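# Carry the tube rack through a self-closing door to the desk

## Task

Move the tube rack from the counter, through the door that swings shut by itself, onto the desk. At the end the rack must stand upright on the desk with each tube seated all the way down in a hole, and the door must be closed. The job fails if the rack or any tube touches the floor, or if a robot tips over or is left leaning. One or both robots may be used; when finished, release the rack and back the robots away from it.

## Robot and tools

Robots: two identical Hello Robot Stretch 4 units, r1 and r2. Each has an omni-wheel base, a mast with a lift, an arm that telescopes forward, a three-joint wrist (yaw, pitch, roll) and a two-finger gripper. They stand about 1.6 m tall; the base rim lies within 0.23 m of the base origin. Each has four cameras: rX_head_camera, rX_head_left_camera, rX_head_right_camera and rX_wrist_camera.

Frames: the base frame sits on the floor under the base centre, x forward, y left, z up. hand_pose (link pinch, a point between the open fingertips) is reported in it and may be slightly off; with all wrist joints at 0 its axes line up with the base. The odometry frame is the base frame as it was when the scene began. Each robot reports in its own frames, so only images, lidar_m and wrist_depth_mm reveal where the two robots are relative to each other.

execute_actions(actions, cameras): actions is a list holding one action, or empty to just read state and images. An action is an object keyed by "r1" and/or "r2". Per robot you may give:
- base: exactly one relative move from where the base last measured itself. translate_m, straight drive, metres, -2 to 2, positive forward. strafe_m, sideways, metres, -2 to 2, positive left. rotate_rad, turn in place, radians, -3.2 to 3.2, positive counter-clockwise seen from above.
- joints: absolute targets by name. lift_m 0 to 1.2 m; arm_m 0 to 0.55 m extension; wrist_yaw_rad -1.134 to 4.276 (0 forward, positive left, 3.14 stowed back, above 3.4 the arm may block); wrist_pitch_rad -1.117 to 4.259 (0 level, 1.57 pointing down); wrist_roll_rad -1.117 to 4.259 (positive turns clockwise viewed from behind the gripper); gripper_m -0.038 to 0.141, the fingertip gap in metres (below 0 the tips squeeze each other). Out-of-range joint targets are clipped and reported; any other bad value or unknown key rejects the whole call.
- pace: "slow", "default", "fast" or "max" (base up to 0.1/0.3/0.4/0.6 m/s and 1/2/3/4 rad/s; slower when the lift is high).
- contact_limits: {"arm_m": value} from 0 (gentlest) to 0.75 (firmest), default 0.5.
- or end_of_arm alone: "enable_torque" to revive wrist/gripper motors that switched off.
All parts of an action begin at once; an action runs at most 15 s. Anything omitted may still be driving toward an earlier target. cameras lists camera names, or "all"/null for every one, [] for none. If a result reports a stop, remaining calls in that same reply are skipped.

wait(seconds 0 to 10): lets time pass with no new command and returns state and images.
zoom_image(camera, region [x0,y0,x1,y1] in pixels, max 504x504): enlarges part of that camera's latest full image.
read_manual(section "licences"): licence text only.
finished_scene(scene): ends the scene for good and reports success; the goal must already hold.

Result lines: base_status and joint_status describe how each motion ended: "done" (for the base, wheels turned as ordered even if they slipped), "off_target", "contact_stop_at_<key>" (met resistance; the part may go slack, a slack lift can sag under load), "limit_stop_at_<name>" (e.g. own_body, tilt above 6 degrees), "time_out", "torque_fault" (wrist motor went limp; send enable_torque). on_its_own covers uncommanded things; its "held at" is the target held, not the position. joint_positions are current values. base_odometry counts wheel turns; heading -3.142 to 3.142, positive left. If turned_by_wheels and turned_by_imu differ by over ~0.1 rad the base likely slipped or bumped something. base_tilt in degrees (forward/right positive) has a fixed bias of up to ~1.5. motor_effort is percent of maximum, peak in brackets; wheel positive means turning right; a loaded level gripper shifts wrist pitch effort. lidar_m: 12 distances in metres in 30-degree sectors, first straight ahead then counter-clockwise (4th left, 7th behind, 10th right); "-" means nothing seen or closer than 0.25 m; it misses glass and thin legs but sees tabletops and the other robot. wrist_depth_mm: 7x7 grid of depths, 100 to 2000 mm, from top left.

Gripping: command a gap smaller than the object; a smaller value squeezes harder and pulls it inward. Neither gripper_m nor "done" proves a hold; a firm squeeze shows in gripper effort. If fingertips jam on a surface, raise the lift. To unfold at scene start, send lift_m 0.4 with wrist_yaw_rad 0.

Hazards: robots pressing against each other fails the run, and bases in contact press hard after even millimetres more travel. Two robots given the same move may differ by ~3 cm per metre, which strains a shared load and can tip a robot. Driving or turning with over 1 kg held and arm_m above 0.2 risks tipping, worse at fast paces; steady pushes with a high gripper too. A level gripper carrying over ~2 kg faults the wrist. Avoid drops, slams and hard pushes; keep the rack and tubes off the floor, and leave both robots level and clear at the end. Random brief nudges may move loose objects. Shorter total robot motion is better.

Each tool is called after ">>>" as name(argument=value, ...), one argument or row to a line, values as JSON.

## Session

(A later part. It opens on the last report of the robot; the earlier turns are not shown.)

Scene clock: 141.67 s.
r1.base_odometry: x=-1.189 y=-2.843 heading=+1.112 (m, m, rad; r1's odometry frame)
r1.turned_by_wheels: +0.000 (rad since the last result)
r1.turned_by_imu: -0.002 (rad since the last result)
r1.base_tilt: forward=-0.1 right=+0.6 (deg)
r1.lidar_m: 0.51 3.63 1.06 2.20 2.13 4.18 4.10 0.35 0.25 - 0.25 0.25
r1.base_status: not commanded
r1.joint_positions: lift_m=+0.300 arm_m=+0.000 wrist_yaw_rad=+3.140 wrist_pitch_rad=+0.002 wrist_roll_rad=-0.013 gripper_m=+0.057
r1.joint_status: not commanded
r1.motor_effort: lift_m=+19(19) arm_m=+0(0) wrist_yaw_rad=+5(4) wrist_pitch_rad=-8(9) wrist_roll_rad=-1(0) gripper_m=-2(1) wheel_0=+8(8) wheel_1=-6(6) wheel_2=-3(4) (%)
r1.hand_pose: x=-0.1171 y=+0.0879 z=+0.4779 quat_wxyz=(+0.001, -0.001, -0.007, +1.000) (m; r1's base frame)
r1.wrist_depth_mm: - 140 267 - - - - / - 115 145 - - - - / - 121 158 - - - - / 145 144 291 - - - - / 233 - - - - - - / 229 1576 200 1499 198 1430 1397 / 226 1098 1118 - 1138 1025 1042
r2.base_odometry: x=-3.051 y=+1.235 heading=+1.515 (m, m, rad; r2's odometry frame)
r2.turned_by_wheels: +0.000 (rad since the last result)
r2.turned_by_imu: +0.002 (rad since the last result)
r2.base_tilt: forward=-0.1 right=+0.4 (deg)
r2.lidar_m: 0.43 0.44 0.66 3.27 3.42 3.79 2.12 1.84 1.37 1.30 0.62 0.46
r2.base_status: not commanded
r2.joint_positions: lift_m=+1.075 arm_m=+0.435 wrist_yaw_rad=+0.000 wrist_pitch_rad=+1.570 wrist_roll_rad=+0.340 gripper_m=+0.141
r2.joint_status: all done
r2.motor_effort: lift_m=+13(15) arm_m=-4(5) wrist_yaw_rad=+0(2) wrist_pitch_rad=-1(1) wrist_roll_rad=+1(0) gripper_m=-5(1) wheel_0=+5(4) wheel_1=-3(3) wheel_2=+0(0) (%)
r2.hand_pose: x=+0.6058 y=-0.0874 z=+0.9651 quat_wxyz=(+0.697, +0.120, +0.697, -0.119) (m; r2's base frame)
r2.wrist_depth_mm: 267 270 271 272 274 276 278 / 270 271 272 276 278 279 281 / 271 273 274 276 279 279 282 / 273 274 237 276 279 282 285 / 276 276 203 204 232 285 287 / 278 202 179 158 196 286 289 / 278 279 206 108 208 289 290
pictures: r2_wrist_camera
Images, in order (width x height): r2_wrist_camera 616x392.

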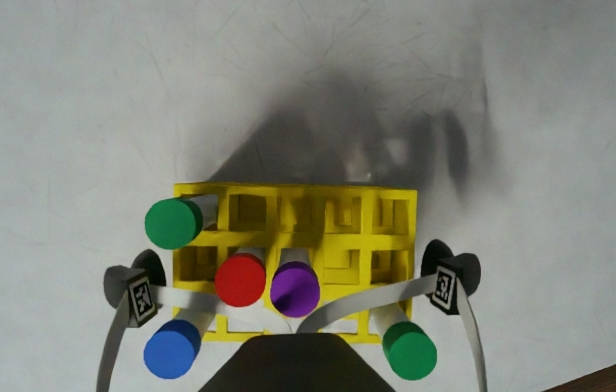

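>>> execute_actions(
  actions=[
    {"r2":{"joints":{"lift_m":1.065},"pace":"slow"}},
  ],
  cameras=[],
)

>>> execute_actions(
  actions=[
    {"r2":{"joints":{"gripper_m":0.07},"pace":"slow"}},
  ],
  cameras=["r2_wrist_camera"],
)

>>> execute_actions(
  actions=[
    {"r2":{"joints":{"lift_m":1.13},"pace":"slow"}},
  ],
  cameras=["r2_wrist_camera","r2_head_left_camera"],
)

Scene clock: 145.43 s.
r1.base_odometry: x=-1.189 y=-2.843 heading=+1.112 (m, m, rad; r1's odometry frame)
r1.turned_by_wheels: +0.000 (rad since the last result)
r1.turned_by_imu: -0.002 (rad since the last result)
r1.base_tilt: forward=-0.2 right=+0.6 (deg)
r1.lidar_m: 0.52 3.63 1.04 2.18 2.14 4.19 4.12 0.35 0.25 - 0.25 0.25
r1.base_status: not commanded
r1.joint_positions: lift_m=+0.300 arm_m=+0.000 wrist_yaw_rad=+3.140 wrist_pitch_rad=+0.002 wrist_roll_rad=-0.013 gripper_m=+0.057
r1.joint_status: not commanded
r1.motor_effort: lift_m=+20(20) arm_m=+0(0) wrist_yaw_rad=+4(5) wrist_pitch_rad=-8(10) wrist_roll_rad=+1(0) gripper_m=-6(3) wheel_0=+8(8) wheel_1=-6(6) wheel_2=-3(3) (%)
r1.hand_pose: x=-0.1171 y=+0.0879 z=+0.4779 quat_wxyz=(+0.001, -0.001, -0.007, +1.000) (m; r1's base frame)
r1.wrist_depth_mm: - 140 266 - - - - / - 115 145 - - - - / - 121 158 - - - - / 145 144 291 - - - - / 234 - - - - - - / 229 1618 199 1576 198 1430 1397 / 226 1098 1118 - 1118 1025 1042
r2.base_odometry: x=-3.051 y=+1.235 heading=+1.515 (m, m, rad; r2's odometry frame)
r2.turned_by_wheels: +0.000 (rad since the last result)
r2.turned_by_imu: +0.001 (rad since the last result)
r2.base_tilt: forward=-0.2 right=+0.3 (deg)
r2.lidar_m: 0.41 0.45 0.62 3.25 3.43 3.78 2.14 1.83 1.37 1.30 0.61 0.45
r2.base_status: not commanded
r2.joint_positions: lift_m=+1.065 arm_m=+0.435 wrist_yaw_rad=+0.000 wrist_pitch_rad=+1.570 wrist_roll_rad=+0.340 gripper_m=+0.141
r2.joint_status: all done
r2.motor_effort: lift_m=+13(15) arm_m=-4(4) wrist_yaw_rad=-1(1) wrist_pitch_rad=-1(1) wrist_roll_rad=+1(1) gripper_m=+0(1) wheel_0=+4(4) wheel_1=-2(2) wheel_2=+0(0) (%)
r2.hand_pose: x=+0.6058 y=-0.0874 z=+0.9551 quat_wxyz=(+0.697, +0.120, +0.697, -0.119) (m; r2's base frame)
r2.wrist_depth_mm: 259 260 262 263 265 266 268 / 259 260 263 265 266 268 270 / 262 263 265 267 270 270 272 / 263 265 228 266 267 272 274 / 265 224 193 195 208 274 276 / 267 196 179 156 197 276 278 / 268 148 195 107 153 278 279
pictures: none
No camera images: the call's "cameras" was empty. Leave "cameras" out to get every camera's image.

Scene clock: 148.97 s.
r1.base_odometry: x=-1.189 y=-2.843 heading=+1.112 (m, m, rad; r1's odometry frame)
r1.turned_by_wheels: +0.000 (rad since the last result)
r1.turned_by_imu: -0.001 (rad since the last result)
r1.base_tilt: forward=-0.2 right=+0.6 (deg)
r1.lidar_m: 0.50 3.63 1.06 2.19 2.13 4.18 4.10 0.36 0.25 - 0.25 0.25
r1.base_status: not commanded
r1.joint_positions: lift_m=+0.300 arm_m=+0.000 wrist_yaw_rad=+3.140 wrist_pitch_rad=+0.002 wrist_roll_rad=-0.013 gripper_m=+0.057
r1.joint_status: not commanded
r1.motor_effort: lift_m=+20(19) arm_m=+0(0) wrist_yaw_rad=+3(4) wrist_pitch_rad=-8(8) wrist_roll_rad=-1(1) gripper_m=-5(4) wheel_0=+8(8) wheel_1=-6(6) wheel_2=-3(3) (%)
r1.hand_pose: x=-0.1171 y=+0.0879 z=+0.4779 quat_wxyz=(+0.001, -0.001, -0.007, +1.000) (m; r1's base frame)
r1.wrist_depth_mm: - 140 267 - - - - / - 115 144 - - - - / - 121 158 - - - - / 145 144 293 - - - - / 233 - - - - - - / 229 1618 200 1576 198 1430 1397 / 226 1098 1118 - 1118 1025 1042
r2.base_odometry: x=-3.051 y=+1.235 heading=+1.515 (m, m, rad; r2's odometry frame)
r2.turned_by_wheels: +0.000 (rad since the last result)
r2.turned_by_imu: +0.001 (rad since the last result)
r2.base_tilt: forward=-0.2 right=+0.5 (deg)
r2.lidar_m: 0.41 0.45 0.65 3.27 3.44 3.79 2.17 1.87 1.36 1.30 0.60 0.45
r2.base_status: not commanded
r2.joint_positions: lift_m=+1.065 arm_m=+0.435 wrist_yaw_rad=+0.000 wrist_pitch_rad=+1.570 wrist_roll_rad=+0.340 gripper_m=+0.071
r2.joint_status: all done
r2.motor_effort: lift_m=+13(13) arm_m=-4(4) wrist_yaw_rad=-1(1) wrist_pitch_rad=+0(0) wrist_roll_rad=+1(1) gripper_m=-28(28) wheel_0=+5(4) wheel_1=-3(3) wheel_2=+0(0) (%)
r2.hand_pose: x=+0.6059 y=-0.0874 z=+0.9551 quat_wxyz=(+0.697, +0.120, +0.697, -0.120) (m; r2's base frame)
r2.wrist_depth_mm: 257 260 262 263 265 266 267 / 259 260 263 265 266 268 270 / 262 263 265 266 270 270 272 / 264 264 251 253 253 272 274 / 264 189 178 179 209 274 274 / 266 178 132 132 181 182 278 / 268 151 150 107 143 278 281
pictures: r2_wrist_camera
Images, in order (width x height): r2_wrist_camera 616x392.

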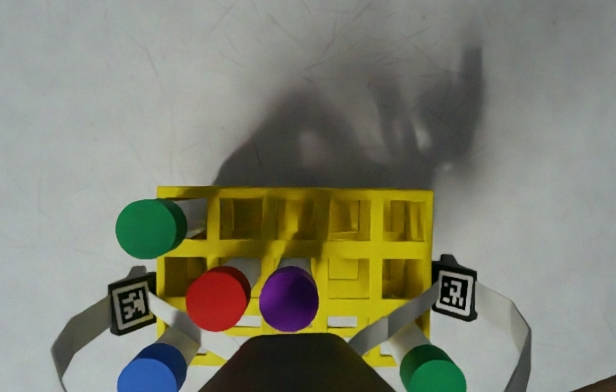

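Scene clock: 150.40 s.
r1.base_odometry: x=-1.189 y=-2.843 heading=+1.112 (m, m, rad; r1's odometry frame)
r1.turned_by_wheels: +0.000 (rad since the last result)
r1.turned_by_imu: -0.001 (rad since the last result)
r1.base_tilt: forward=-0.2 right=+0.6 (deg)
r1.lidar_m: 0.49 3.62 1.07 2.20 2.16 4.17 4.11 0.36 0.25 - 0.25 0.25
r1.base_status: not commanded
r1.joint_positions: lift_m=+0.300 arm_m=+0.000 wrist_yaw_rad=+3.140 wrist_pitch_rad=+0.002 wrist_roll_rad=-0.013 gripper_m=+0.057
r1.joint_status: not commanded
r1.motor_effort: lift_m=+20(19) arm_m=+0(0) wrist_yaw_rad=+4(3) wrist_pitch_rad=-8(8) wrist_roll_rad=+0(0) gripper_m=-3(5) wheel_0=+8(8) wheel_1=-6(6) wheel_2=-3(3) (%)
r1.hand_pose: x=-0.1171 y=+0.0879 z=+0.4779 quat_wxyz=(+0.001, -0.001, -0.007, +1.000) (m; r1's base frame)
r1.wrist_depth_mm: - 139 267 - - - - / - 115 145 - - - - / - 121 157 - - - - / 144 144 293 - - - - / 234 - - - - - - / 230 1618 199 1576 198 1430 1397 / 225 1078 1118 - 1118 1042 1025
r2.base_odometry: x=-3.051 y=+1.235 heading=+1.515 (m, m, rad; r2's odometry frame)
r2.turned_by_wheels: +0.000 (rad since the last result)
r2.turned_by_imu: +0.001 (rad since the last result)
r2.base_tilt: forward=-0.2 right=+0.4 (deg)
r2.lidar_m: 0.40 0.45 0.63 3.27 3.43 3.79 2.16 1.85 1.37 1.30 0.60 0.43
r2.base_status: not commanded
r2.joint_positions: lift_m=+1.130 arm_m=+0.435 wrist_yaw_rad=+0.000 wrist_pitch_rad=+1.570 wrist_roll_rad=+0.340 gripper_m=+0.071
r2.joint_status: all done
r2.motor_effort: lift_m=+23(23) arm_m=-4(4) wrist_yaw_rad=-1(1) wrist_pitch_rad=-1(0) wrist_roll_rad=+1(1) gripper_m=-29(25) wheel_0=+4(4) wheel_1=-2(3) wheel_2=+0(0) (%)
r2.hand_pose: x=+0.6059 y=-0.0874 z=+1.0193 quat_wxyz=(+0.697, +0.120, +0.697, -0.120) (m; r2's base frame)
r2.wrist_depth_mm: 319 322 322 325 327 332 332 / 322 324 327 329 330 332 334 / 324 325 329 330 332 336 336 / 325 327 251 251 253 336 342 / 329 189 178 179 210 340 342 / 330 179 132 132 183 182 343 / 332 152 150 107 143 343 1308
pictures: r2_head_left_camera, r2_wrist_camera
Images, in order (width x height): r2_head_left_camera 420x672, r2_wrist_camera 616x392.

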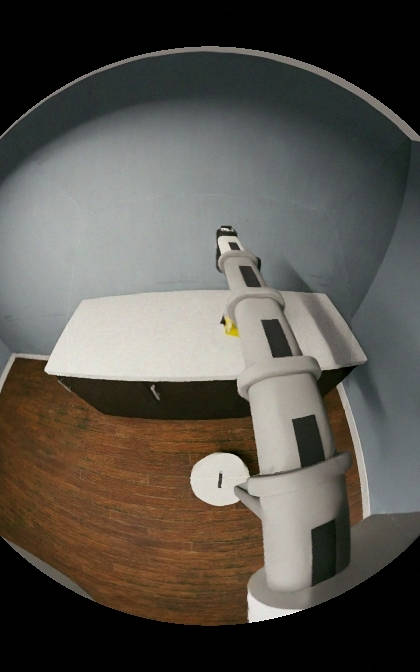

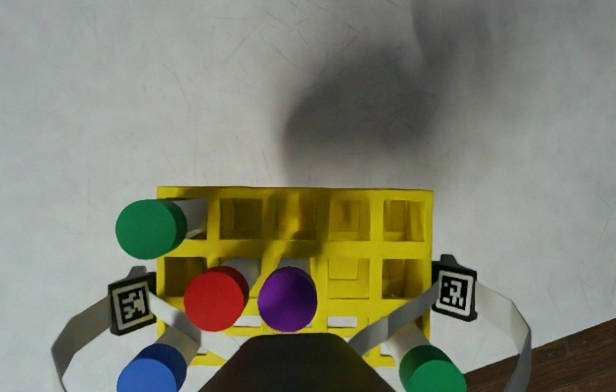

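>>> execute_actions(
  actions=[
    {"r2":{"base":{"translate_m":-0.95},"joints":{"arm_m":0.03}}},
  ],
  cameras=[],
)

>>> execute_actions(
  actions=[
    {"r2":{"base":{"strafe_m":-0.88},"joints":{"lift_m":1.0}}},
  ],
  cameras=["r2_wrist_camera","r2_head_left_camera","r2_head_right_camera","r1_head_left_camera"],
)

Scene clock: 158.93 s.
r1.base_odometry: x=-1.189 y=-2.843 heading=+1.112 (m, m, rad; r1's odometry frame)
r1.turned_by_wheels: +0.000 (rad since the last result)
r1.turned_by_imu: -0.003 (rad since the last result)
r1.base_tilt: forward=-0.1 right=+0.6 (deg)
r1.lidar_m: 0.50 3.64 1.05 2.37 1.24 4.18 4.12 0.36 0.25 - 0.25 0.25
r1.base_status: not commanded
r1.joint_positions: lift_m=+0.300 arm_m=+0.000 wrist_yaw_rad=+3.140 wrist_pitch_rad=+0.002 wrist_roll_rad=-0.013 gripper_m=+0.057
r1.joint_status: not commanded
r1.motor_effort: lift_m=+19(19) arm_m=+0(0) wrist_yaw_rad=+4(4) wrist_pitch_rad=-10(8) wrist_roll_rad=+2(1) gripper_m=-5(2) wheel_0=+8(8) wheel_1=-6(6) wheel_2=-3(3) (%)
r1.hand_pose: x=-0.1171 y=+0.0879 z=+0.4779 quat_wxyz=(+0.001, -0.001, -0.007, +1.000) (m; r1's base frame)
r1.wrist_depth_mm: - 140 267 - - - - / - 115 145 - - - - / - 121 158 - - - - / 145 143 291 - - - - / 233 - - - - - - / 229 1618 199 1537 198 1430 1397 / 226 1098 1138 - 1138 1042 1025
r2.base_odometry: x=-3.105 y=+0.287 heading=+1.514 (m, m, rad; r2's odometry frame)
r2.turned_by_wheels: -0.001 (rad since the last result)
r2.turned_by_imu: +0.006 (rad since the last result)
r2.base_tilt: forward=-0.2 right=+0.4 (deg)
r2.lidar_m: 1.35 1.41 2.96 3.28 3.47 2.81 1.55 1.23 1.34 1.28 1.36 1.42
r2.base_status: done
r2.joint_positions: lift_m=+1.130 arm_m=+0.031 wrist_yaw_rad=+0.000 wrist_pitch_rad=+1.570 wrist_roll_rad=+0.340 gripper_m=+0.071
r2.joint_status: all done
r2.motor_effort: lift_m=+22(23) arm_m=-4(4) wrist_yaw_rad=-1(1) wrist_pitch_rad=-1(2) wrist_roll_rad=+0(1) gripper_m=-24(28) wheel_0=-2(6) wheel_1=-4(7) wheel_2=-1(12) (%)
r2.hand_pose: x=+0.2018 y=-0.0874 z=+1.0194 quat_wxyz=(+0.697, +0.120, +0.697, -0.120) (m; r2's base frame)
r2.wrist_depth_mm: 1205 1182 1205 1229 1205 1205 1255 / 1182 1205 1205 1205 1229 1229 1229 / 1205 1205 1229 1229 1229 1255 1229 / 1229 1205 251 251 253 1255 1255 / 1205 189 179 179 209 1281 1255 / 1205 178 132 133 181 183 1281 / 1229 145 145 107 143 1281 1308
pictures: none
No camera images: the call's "cameras" was empty. Leave "cameras" out to get every camera's image.

Scene clock: 163.20 s.
r1.base_odometry: x=-1.189 y=-2.843 heading=+1.112 (m, m, rad; r1's odometry frame)
r1.turned_by_wheels: +0.000 (rad since the last result)
r1.turned_by_imu: -0.002 (rad since the last result)
r1.base_tilt: forward=-0.2 right=+0.6 (deg)
r1.lidar_m: 0.51 3.63 1.04 1.10 2.77 4.16 4.11 0.35 0.25 - 0.25 0.26
r1.base_status: not commanded
r1.joint_positions: lift_m=+0.300 arm_m=+0.000 wrist_yaw_rad=+3.140 wrist_pitch_rad=+0.002 wrist_roll_rad=-0.013 gripper_m=+0.057
r1.joint_status: not commanded
r1.motor_effort: lift_m=+20(20) arm_m=+0(0) wrist_yaw_rad=+4(3) wrist_pitch_rad=-8(8) wrist_roll_rad=+0(0) gripper_m=-3(3) wheel_0=+8(8) wheel_1=-6(6) wheel_2=-3(2) (%)
r1.hand_pose: x=-0.1171 y=+0.0879 z=+0.4779 quat_wxyz=(+0.001, -0.001, -0.007, +1.000) (m; r1's base frame)
r1.wrist_depth_mm: - 140 266 - - - - / - 115 144 - - - - / - 121 158 - - - - / 145 144 291 - - - - / 233 - - - - - - / 229 1618 199 1499 198 1430 1397 / 226 1098 1138 - 1118 1042 1060
r2.base_odometry: x=-2.226 y=+0.237 heading=+1.514 (m, m, rad; r2's odometry frame)
r2.turned_by_wheels: +0.000 (rad since the last result)
r2.turned_by_imu: +0.000 (rad since the last result)
r2.base_tilt: forward=-0.2 right=+0.2 (deg)
r2.lidar_m: 1.36 1.44 1.98 4.16 3.79 1.18 1.09 0.58 0.42 0.39 0.44 0.63
r2.base_status: done
r2.joint_positions: lift_m=+1.000 arm_m=+0.031 wrist_yaw_rad=+0.000 wrist_pitch_rad=+1.570 wrist_roll_rad=+0.340 gripper_m=+0.071
r2.joint_status: all done
r2.motor_effort: lift_m=+14(21) arm_m=-4(4) wrist_yaw_rad=-2(0) wrist_pitch_rad=+0(1) wrist_roll_rad=+0(1) gripper_m=-29(27) wheel_0=+1(11) wheel_1=-2(12) wheel_2=-1(2) (%)
r2.hand_pose: x=+0.2018 y=-0.0874 z=+0.8901 quat_wxyz=(+0.697, +0.120, +0.697, -0.120) (m; r2's base frame)
r2.wrist_depth_mm: 1042 1078 1078 1078 917 580 439 / 1060 1060 1078 1078 1008 627 469 / 1078 1098 1078 1098 1098 691 500 / 1078 1098 251 252 253 759 539 / 1078 191 178 179 210 809 569 / 1098 178 132 133 181 183 609 / 1098 151 151 107 143 976 668
pictures: r1_head_left_camera, r2_head_left_camera, r2_head_right_camera, r2_wrist_camera
Images, in order (width x height): r1_head_left_camera 420x672, r2_head_left_camera 420x672, r2_head_right_camera 420x672, r2_wrist_camera 616x392.

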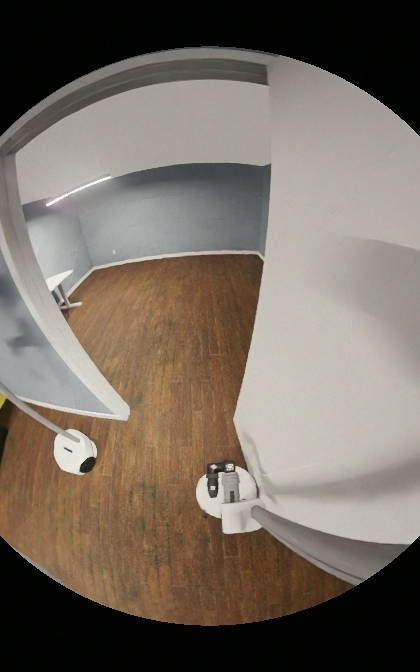

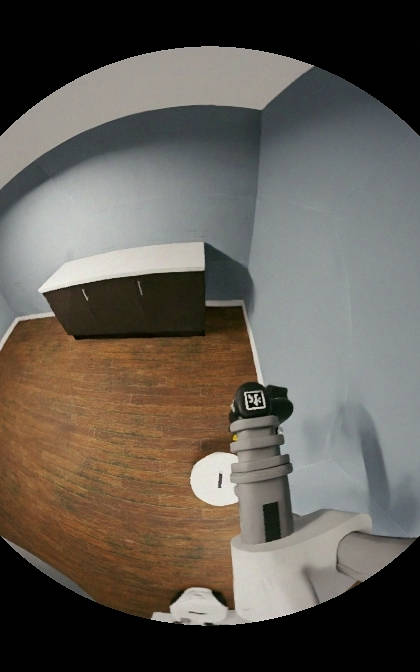

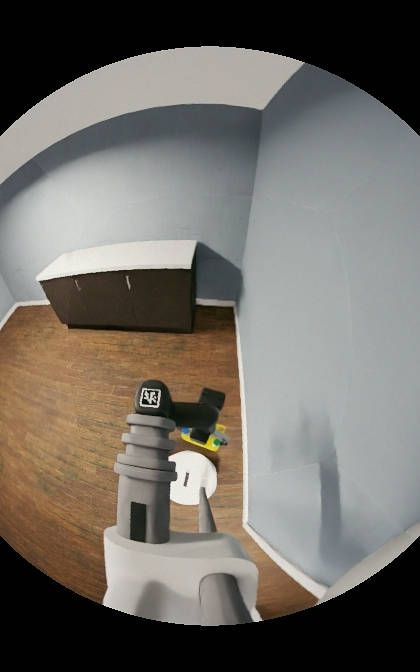

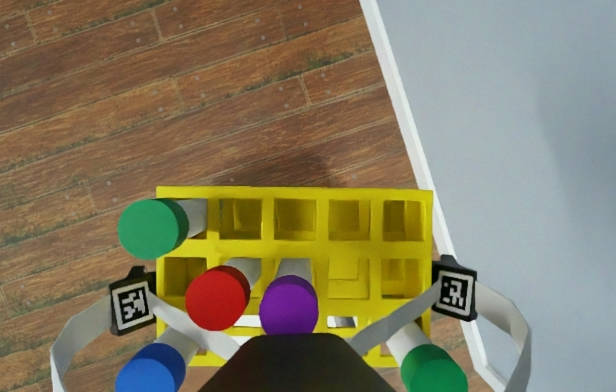

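>>> execute_actions(
  actions=[
    {"r2":{"base":{"strafe_m":-0.06}},"r1":{"base":{"strafe_m":-0.1},"pace":"slow"}},
  ],
  cameras=[],
)

>>> execute_actions(
  actions=[
    {"r2":{"base":{"translate_m":-0.65},"pace":"slow"}},
  ],
  cameras=["r2_head_right_camera","r1_head_left_camera"],
)

Scene clock: 167.73 s.
r1.base_odometry: x=-1.132 y=-2.882 heading=+1.160 (m, m, rad; r1's odometry frame)
r1.turned_by_wheels: +0.047 (rad since the last result)
r1.turned_by_imu: +0.084 (rad since the last result)
r1.base_tilt: forward=-0.2 right=+0.6 (deg)
r1.lidar_m: 0.50 1.22 1.10 1.20 2.92 4.06 4.04 0.36 0.25 - 0.25 0.25
r1.base_status: strafe_m contact_stop (by the wheels' count: -0.068 of -0.100)
r1.joint_positions: lift_m=+0.300 arm_m=+0.000 wrist_yaw_rad=+3.140 wrist_pitch_rad=+0.002 wrist_roll_rad=-0.013 gripper_m=+0.057
r1.joint_status: not commanded
r1.on_its_own: the wheels are slack since a contact_stop
r1.motor_effort: lift_m=+20(19) arm_m=+0(0) wrist_yaw_rad=+4(3) wrist_pitch_rad=-9(8) wrist_roll_rad=+1(1) gripper_m=-3(3) wheel_0=+0(36) wheel_1=+0(30) wheel_2=+1(7) (%)
r1.hand_pose: x=-0.1171 y=+0.0879 z=+0.4779 quat_wxyz=(+0.001, -0.001, -0.007, +1.000) (m; r1's base frame)
r1.wrist_depth_mm: - 140 266 - - - - / - 115 144 - - - - / - 121 158 - - - - / 145 144 293 - - - - / 233 - - - - - - / 229 1618 200 1576 198 1464 1397 / 226 1098 1138 - 1118 1025 1025
r2.base_odometry: x=-2.166 y=+0.234 heading=+1.514 (m, m, rad; r2's odometry frame)
r2.turned_by_wheels: +0.000 (rad since the last result)
r2.turned_by_imu: +0.001 (rad since the last result)
r2.base_tilt: forward=-0.2 right=+0.3 (deg)
r2.lidar_m: 1.38 1.42 2.01 4.22 3.78 1.18 1.17 0.51 0.37 0.34 0.38 0.52
r2.base_status: done
r2.joint_positions: lift_m=+1.000 arm_m=+0.031 wrist_yaw_rad=+0.000 wrist_pitch_rad=+1.570 wrist_roll_rad=+0.340 gripper_m=+0.071
r2.joint_status: not commanded
r2.motor_effort: lift_m=+14(14) arm_m=-4(4) wrist_yaw_rad=-1(2) wrist_pitch_rad=-1(1) wrist_roll_rad=+0(0) gripper_m=-25(28) wheel_0=+1(8) wheel_1=-2(10) wheel_2=-1(2) (%)
r2.hand_pose: x=+0.2018 y=-0.0874 z=+0.8901 quat_wxyz=(+0.697, +0.120, +0.697, -0.120) (m; r2's base frame)
r2.wrist_depth_mm: 1060 1078 1078 1078 768 480 364 / 1060 1060 1098 1098 866 517 387 / 1060 1060 1098 1098 1025 569 415 / 1078 1098 251 251 253 627 442 / 1078 189 178 179 210 661 473 / 1098 178 132 133 180 183 517 / 1118 144 145 107 143 809 564
pictures: none
No camera images: the call's "cameras" was empty. Leave "cameras" out to get every camera's image.

not run: a stop came earlier in this reply.

Door at its stop; re-engage r1's wheels quickly.

>>> execute_actions(
  actions=[
    {"r1":{"base":{"strafe_m":-0.005},"pace":"slow"},"r2":{"base":{"translate_m":-0.65},"pace":"slow"}},
  ],
  cameras=["r2_head_right_camera","r1_head_left_camera"],
)

Scene clock: 176.50 s.
r1.base_odometry: x=-1.128 y=-2.884 heading=+1.159 (m, m, rad; r1's odometry frame)
r1.turned_by_wheels: +0.000 (rad since the last result)
r1.turned_by_imu: -0.004 (rad since the last result)
r1.base_tilt: forward=-0.2 right=+0.6 (deg)
r1.lidar_m: 0.49 3.53 0.55 0.63 2.93 4.06 4.05 0.34 0.25 - 0.25 0.25
r1.base_status: done
r1.joint_positions: lift_m=+0.300 arm_m=+0.000 wrist_yaw_rad=+3.140 wrist_pitch_rad=+0.002 wrist_roll_rad=-0.013 gripper_m=+0.057
r1.joint_status: not commanded
r1.motor_effort: lift_m=+19(20) arm_m=+0(0) wrist_yaw_rad=+4(6) wrist_pitch_rad=-10(8) wrist_roll_rad=+2(0) gripper_m=-3(4) wheel_0=+4(13) wheel_1=-6(9) wheel_2=+0(3) (%)
r1.hand_pose: x=-0.1171 y=+0.0879 z=+0.4779 quat_wxyz=(+0.001, -0.001, -0.007, +1.000) (m; r1's base frame)
r1.wrist_depth_mm: - 140 266 - - - - / - 115 144 - - - - / - 121 157 - - - - / 144 144 293 - - - - / 234 - - - - - - / 229 1618 199 1537 198 1430 1397 / 225 1118 1118 - 1118 1025 1042
r2.base_odometry: x=-2.203 y=-0.415 heading=+1.514 (m, m, rad; r2's odometry frame)
r2.turned_by_wheels: +0.000 (rad since the last result)
r2.turned_by_imu: +0.006 (rad since the last result)
r2.base_tilt: forward=-0.2 right=+0.4 (deg)
r2.lidar_m: 1.56 2.13 3.90 4.25 2.88 0.56 0.60 0.81 3.06 4.46 0.38 0.47
r2.base_status: done
r2.joint_positions: lift_m=+1.000 arm_m=+0.031 wrist_yaw_rad=+0.000 wrist_pitch_rad=+1.570 wrist_roll_rad=+0.340 gripper_m=+0.071
r2.joint_status: not commanded
r2.motor_effort: lift_m=+14(14) arm_m=-4(4) wrist_yaw_rad=+0(0) wrist_pitch_rad=+0(0) wrist_roll_rad=+1(0) gripper_m=-25(28) wheel_0=-2(3) wheel_1=-4(6) wheel_2=+2(5) (%)
r2.hand_pose: x=+0.2018 y=-0.0874 z=+0.8901 quat_wxyz=(+0.697, +0.120, +0.697, -0.120) (m; r2's base frame)
r2.wrist_depth_mm: 1078 1060 1078 1078 715 449 340 / 1078 1078 1078 1098 820 488 353 / 1060 1078 1098 1098 931 525 377 / 1078 1078 251 252 252 1118 1138 / 1098 189 178 179 209 1118 1118 / 1098 178 132 133 182 182 1160 / 1098 150 141 107 143 1138 1138
pictures: r1_head_left_camera, r2_head_right_camera
Images, in order (width x height): r1_head_left_camera 420x672, r2_head_right_camera 420x672.

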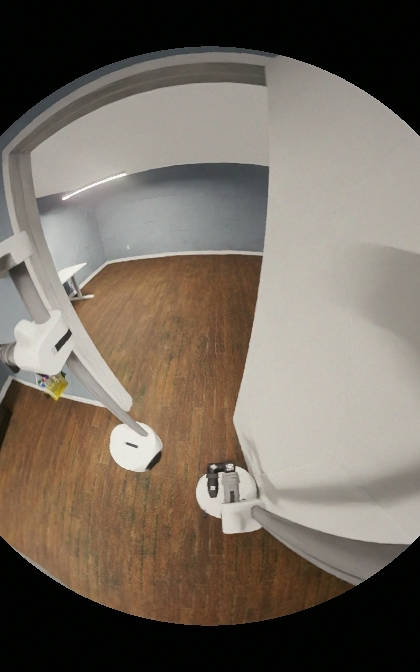

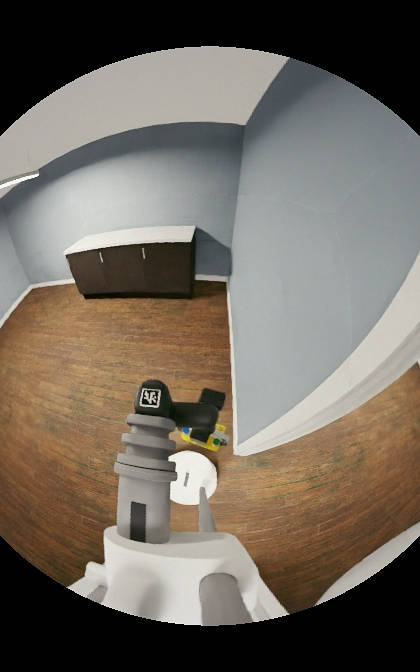

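>>> execute_actions(
  actions=[
    {"r2":{"base":{"translate_m":-0.2},"pace":"slow"}},
  ],
  cameras=["r2_head_right_camera","r1_head_left_camera"],
)

Scene clock: 181.77 s.
r1.base_odometry: x=-1.128 y=-2.884 heading=+1.159 (m, m, rad; r1's odometry frame)
r1.turned_by_wheels: +0.000 (rad since the last result)
r1.turned_by_imu: -0.002 (rad since the last result)
r1.base_tilt: forward=-0.2 right=+0.6 (deg)
r1.lidar_m: 0.51 0.40 0.39 2.76 2.96 4.04 4.03 0.35 0.25 - 0.25 0.25
r1.base_status: not commanded
r1.joint_positions: lift_m=+0.300 arm_m=+0.000 wrist_yaw_rad=+3.140 wrist_pitch_rad=+0.002 wrist_roll_rad=-0.013 gripper_m=+0.057
r1.joint_status: not commanded
r1.motor_effort: lift_m=+20(20) arm_m=+0(0) wrist_yaw_rad=+3(3) wrist_pitch_rad=-8(7) wrist_roll_rad=+1(0) gripper_m=-3(5) wheel_0=+4(4) wheel_1=-7(6) wheel_2=+0(1) (%)
r1.hand_pose: x=-0.1171 y=+0.0879 z=+0.4779 quat_wxyz=(+0.001, -0.001, -0.007, +1.000) (m; r1's base frame)
r1.wrist_depth_mm: - 140 267 - - - - / - 115 145 - - - - / - 121 158 - - - - / 145 144 291 - - - - / 233 - - - - - - / 229 1618 198 1576 198 1430 1397 / 225 1098 1138 - 1118 1025 1042
r2.base_odometry: x=-2.215 y=-0.615 heading=+1.513 (m, m, rad; r2's odometry frame)
r2.turned_by_wheels: -0.001 (rad since the last result)
r2.turned_by_imu: +0.002 (rad since the last result)
r2.base_tilt: forward=-0.2 right=+0.4 (deg)
r2.lidar_m: 1.54 2.33 4.17 4.25 0.41 0.38 0.45 0.60 2.74 4.46 0.52 0.50
r2.base_status: done
r2.joint_positions: lift_m=+1.000 arm_m=+0.031 wrist_yaw_rad=+0.000 wrist_pitch_rad=+1.570 wrist_roll_rad=+0.340 gripper_m=+0.071
r2.joint_status: not commanded
r2.motor_effort: lift_m=+14(14) arm_m=-4(4) wrist_yaw_rad=+0(2) wrist_pitch_rad=-1(1) wrist_roll_rad=+1(0) gripper_m=-26(26) wheel_0=-4(4) wheel_1=-5(7) wheel_2=+2(9) (%)
r2.hand_pose: x=+0.2018 y=-0.0874 z=+0.8901 quat_wxyz=(+0.697, +0.120, +0.697, -0.120) (m; r2's base frame)
r2.wrist_depth_mm: 1060 1060 1078 1078 683 621 1098 / 1078 1078 1098 1078 1008 1118 1118 / 1078 1078 1098 1118 1098 1118 1118 / 1078 1098 251 252 252 1118 1118 / 1098 189 179 179 209 1118 1138 / 1098 179 132 133 182 182 1138 / 1098 151 150 107 143 1138 1160
pictures: r1_head_left_camera, r2_head_right_camera
Images, in order (width x height): r1_head_left_camera 420x672, r2_head_right_camera 420x672.

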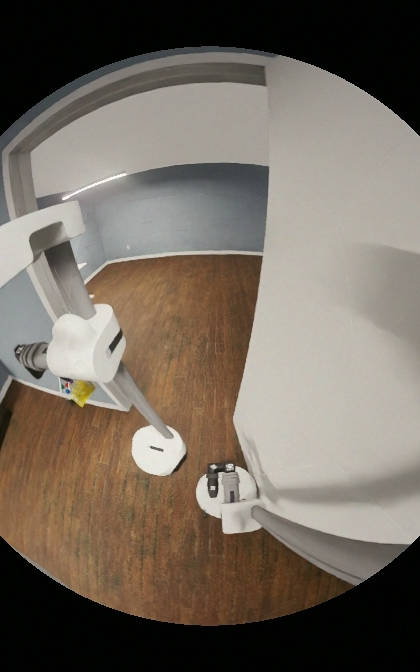

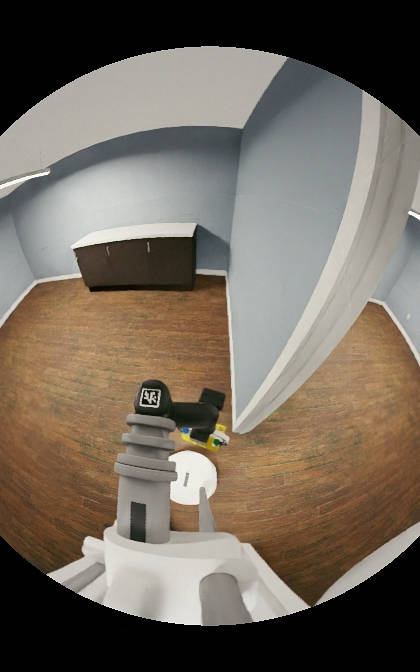

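>>> execute_actions(
  actions=[
    {"r2":{"base":{"strafe_m":-0.3},"pace":"slow"}},
  ],
  cameras=["r2_head_right_camera","r2_head_left_camera"],
)

Scene clock: 187.23 s.
r1.base_odometry: x=-1.128 y=-2.884 heading=+1.159 (m, m, rad; r1's odometry frame)
r1.turned_by_wheels: +0.000 (rad since the last result)
r1.turned_by_imu: -0.002 (rad since the last result)
r1.base_tilt: forward=-0.2 right=+0.6 (deg)
r1.lidar_m: 0.50 0.57 0.63 2.75 2.95 4.07 4.05 0.37 0.25 - 0.25 0.25
r1.base_status: not commanded
r1.joint_positions: lift_m=+0.300 arm_m=+0.000 wrist_yaw_rad=+3.140 wrist_pitch_rad=+0.002 wrist_roll_rad=-0.013 gripper_m=+0.057
r1.joint_status: not commanded
r1.motor_effort: lift_m=+20(20) arm_m=+0(0) wrist_yaw_rad=+4(6) wrist_pitch_rad=-8(8) wrist_roll_rad=-2(0) gripper_m=-2(4) wheel_0=+4(4) wheel_1=-6(7) wheel_2=+0(0) (%)
r1.hand_pose: x=-0.1171 y=+0.0879 z=+0.4779 quat_wxyz=(+0.001, -0.001, -0.007, +1.000) (m; r1's base frame)
r1.wrist_depth_mm: - 140 266 - - - - / - 115 144 - - - - / - 121 158 - - - - / 145 144 293 - - - - / 233 - - - - - - / 229 1618 199 1576 198 1430 1430 / 226 1098 1138 - 1118 1025 1042
r2.base_odometry: x=-1.916 y=-0.632 heading=+1.513 (m, m, rad; r2's odometry frame)
r2.turned_by_wheels: +0.000 (rad since the last result)
r2.turned_by_imu: +0.003 (rad since the last result)
r2.base_tilt: forward=-0.1 right=+0.4 (deg)
r2.lidar_m: 0.37 2.32 4.16 4.54 0.57 0.58 0.58 1.97 2.78 4.17 2.92 0.35
r2.base_status: done
r2.joint_positions: lift_m=+1.000 arm_m=+0.031 wrist_yaw_rad=+0.000 wrist_pitch_rad=+1.570 wrist_roll_rad=+0.340 gripper_m=+0.071
r2.joint_status: not commanded
r2.motor_effort: lift_m=+14(14) arm_m=-4(4) wrist_yaw_rad=-1(2) wrist_pitch_rad=-1(1) wrist_roll_rad=+0(0) gripper_m=-32(26) wheel_0=+2(4) wheel_1=-3(8) wheel_2=+0(2) (%)
r2.hand_pose: x=+0.2018 y=-0.0874 z=+0.8901 quat_wxyz=(+0.697, +0.120, +0.697, -0.120) (m; r2's base frame)
r2.wrist_depth_mm: 1060 1078 290 355 1078 1098 1098 / 1060 1060 554 627 1098 1098 1118 / 1078 1078 1098 1098 1098 1118 1118 / 1078 1098 251 252 252 1098 1138 / 1118 189 178 179 210 1118 1138 / 1118 178 132 132 182 183 1160 / 1118 151 150 107 143 1138 1160
pictures: r2_head_left_camera, r2_head_right_camera
Images, in order (width x height): r2_head_left_camera 420x672, r2_head_right_camera 420x672.

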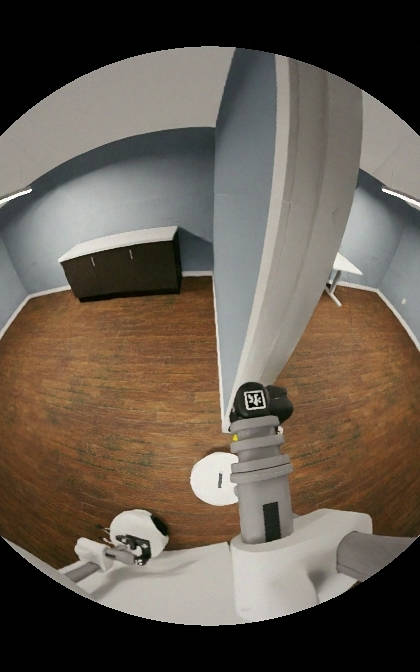

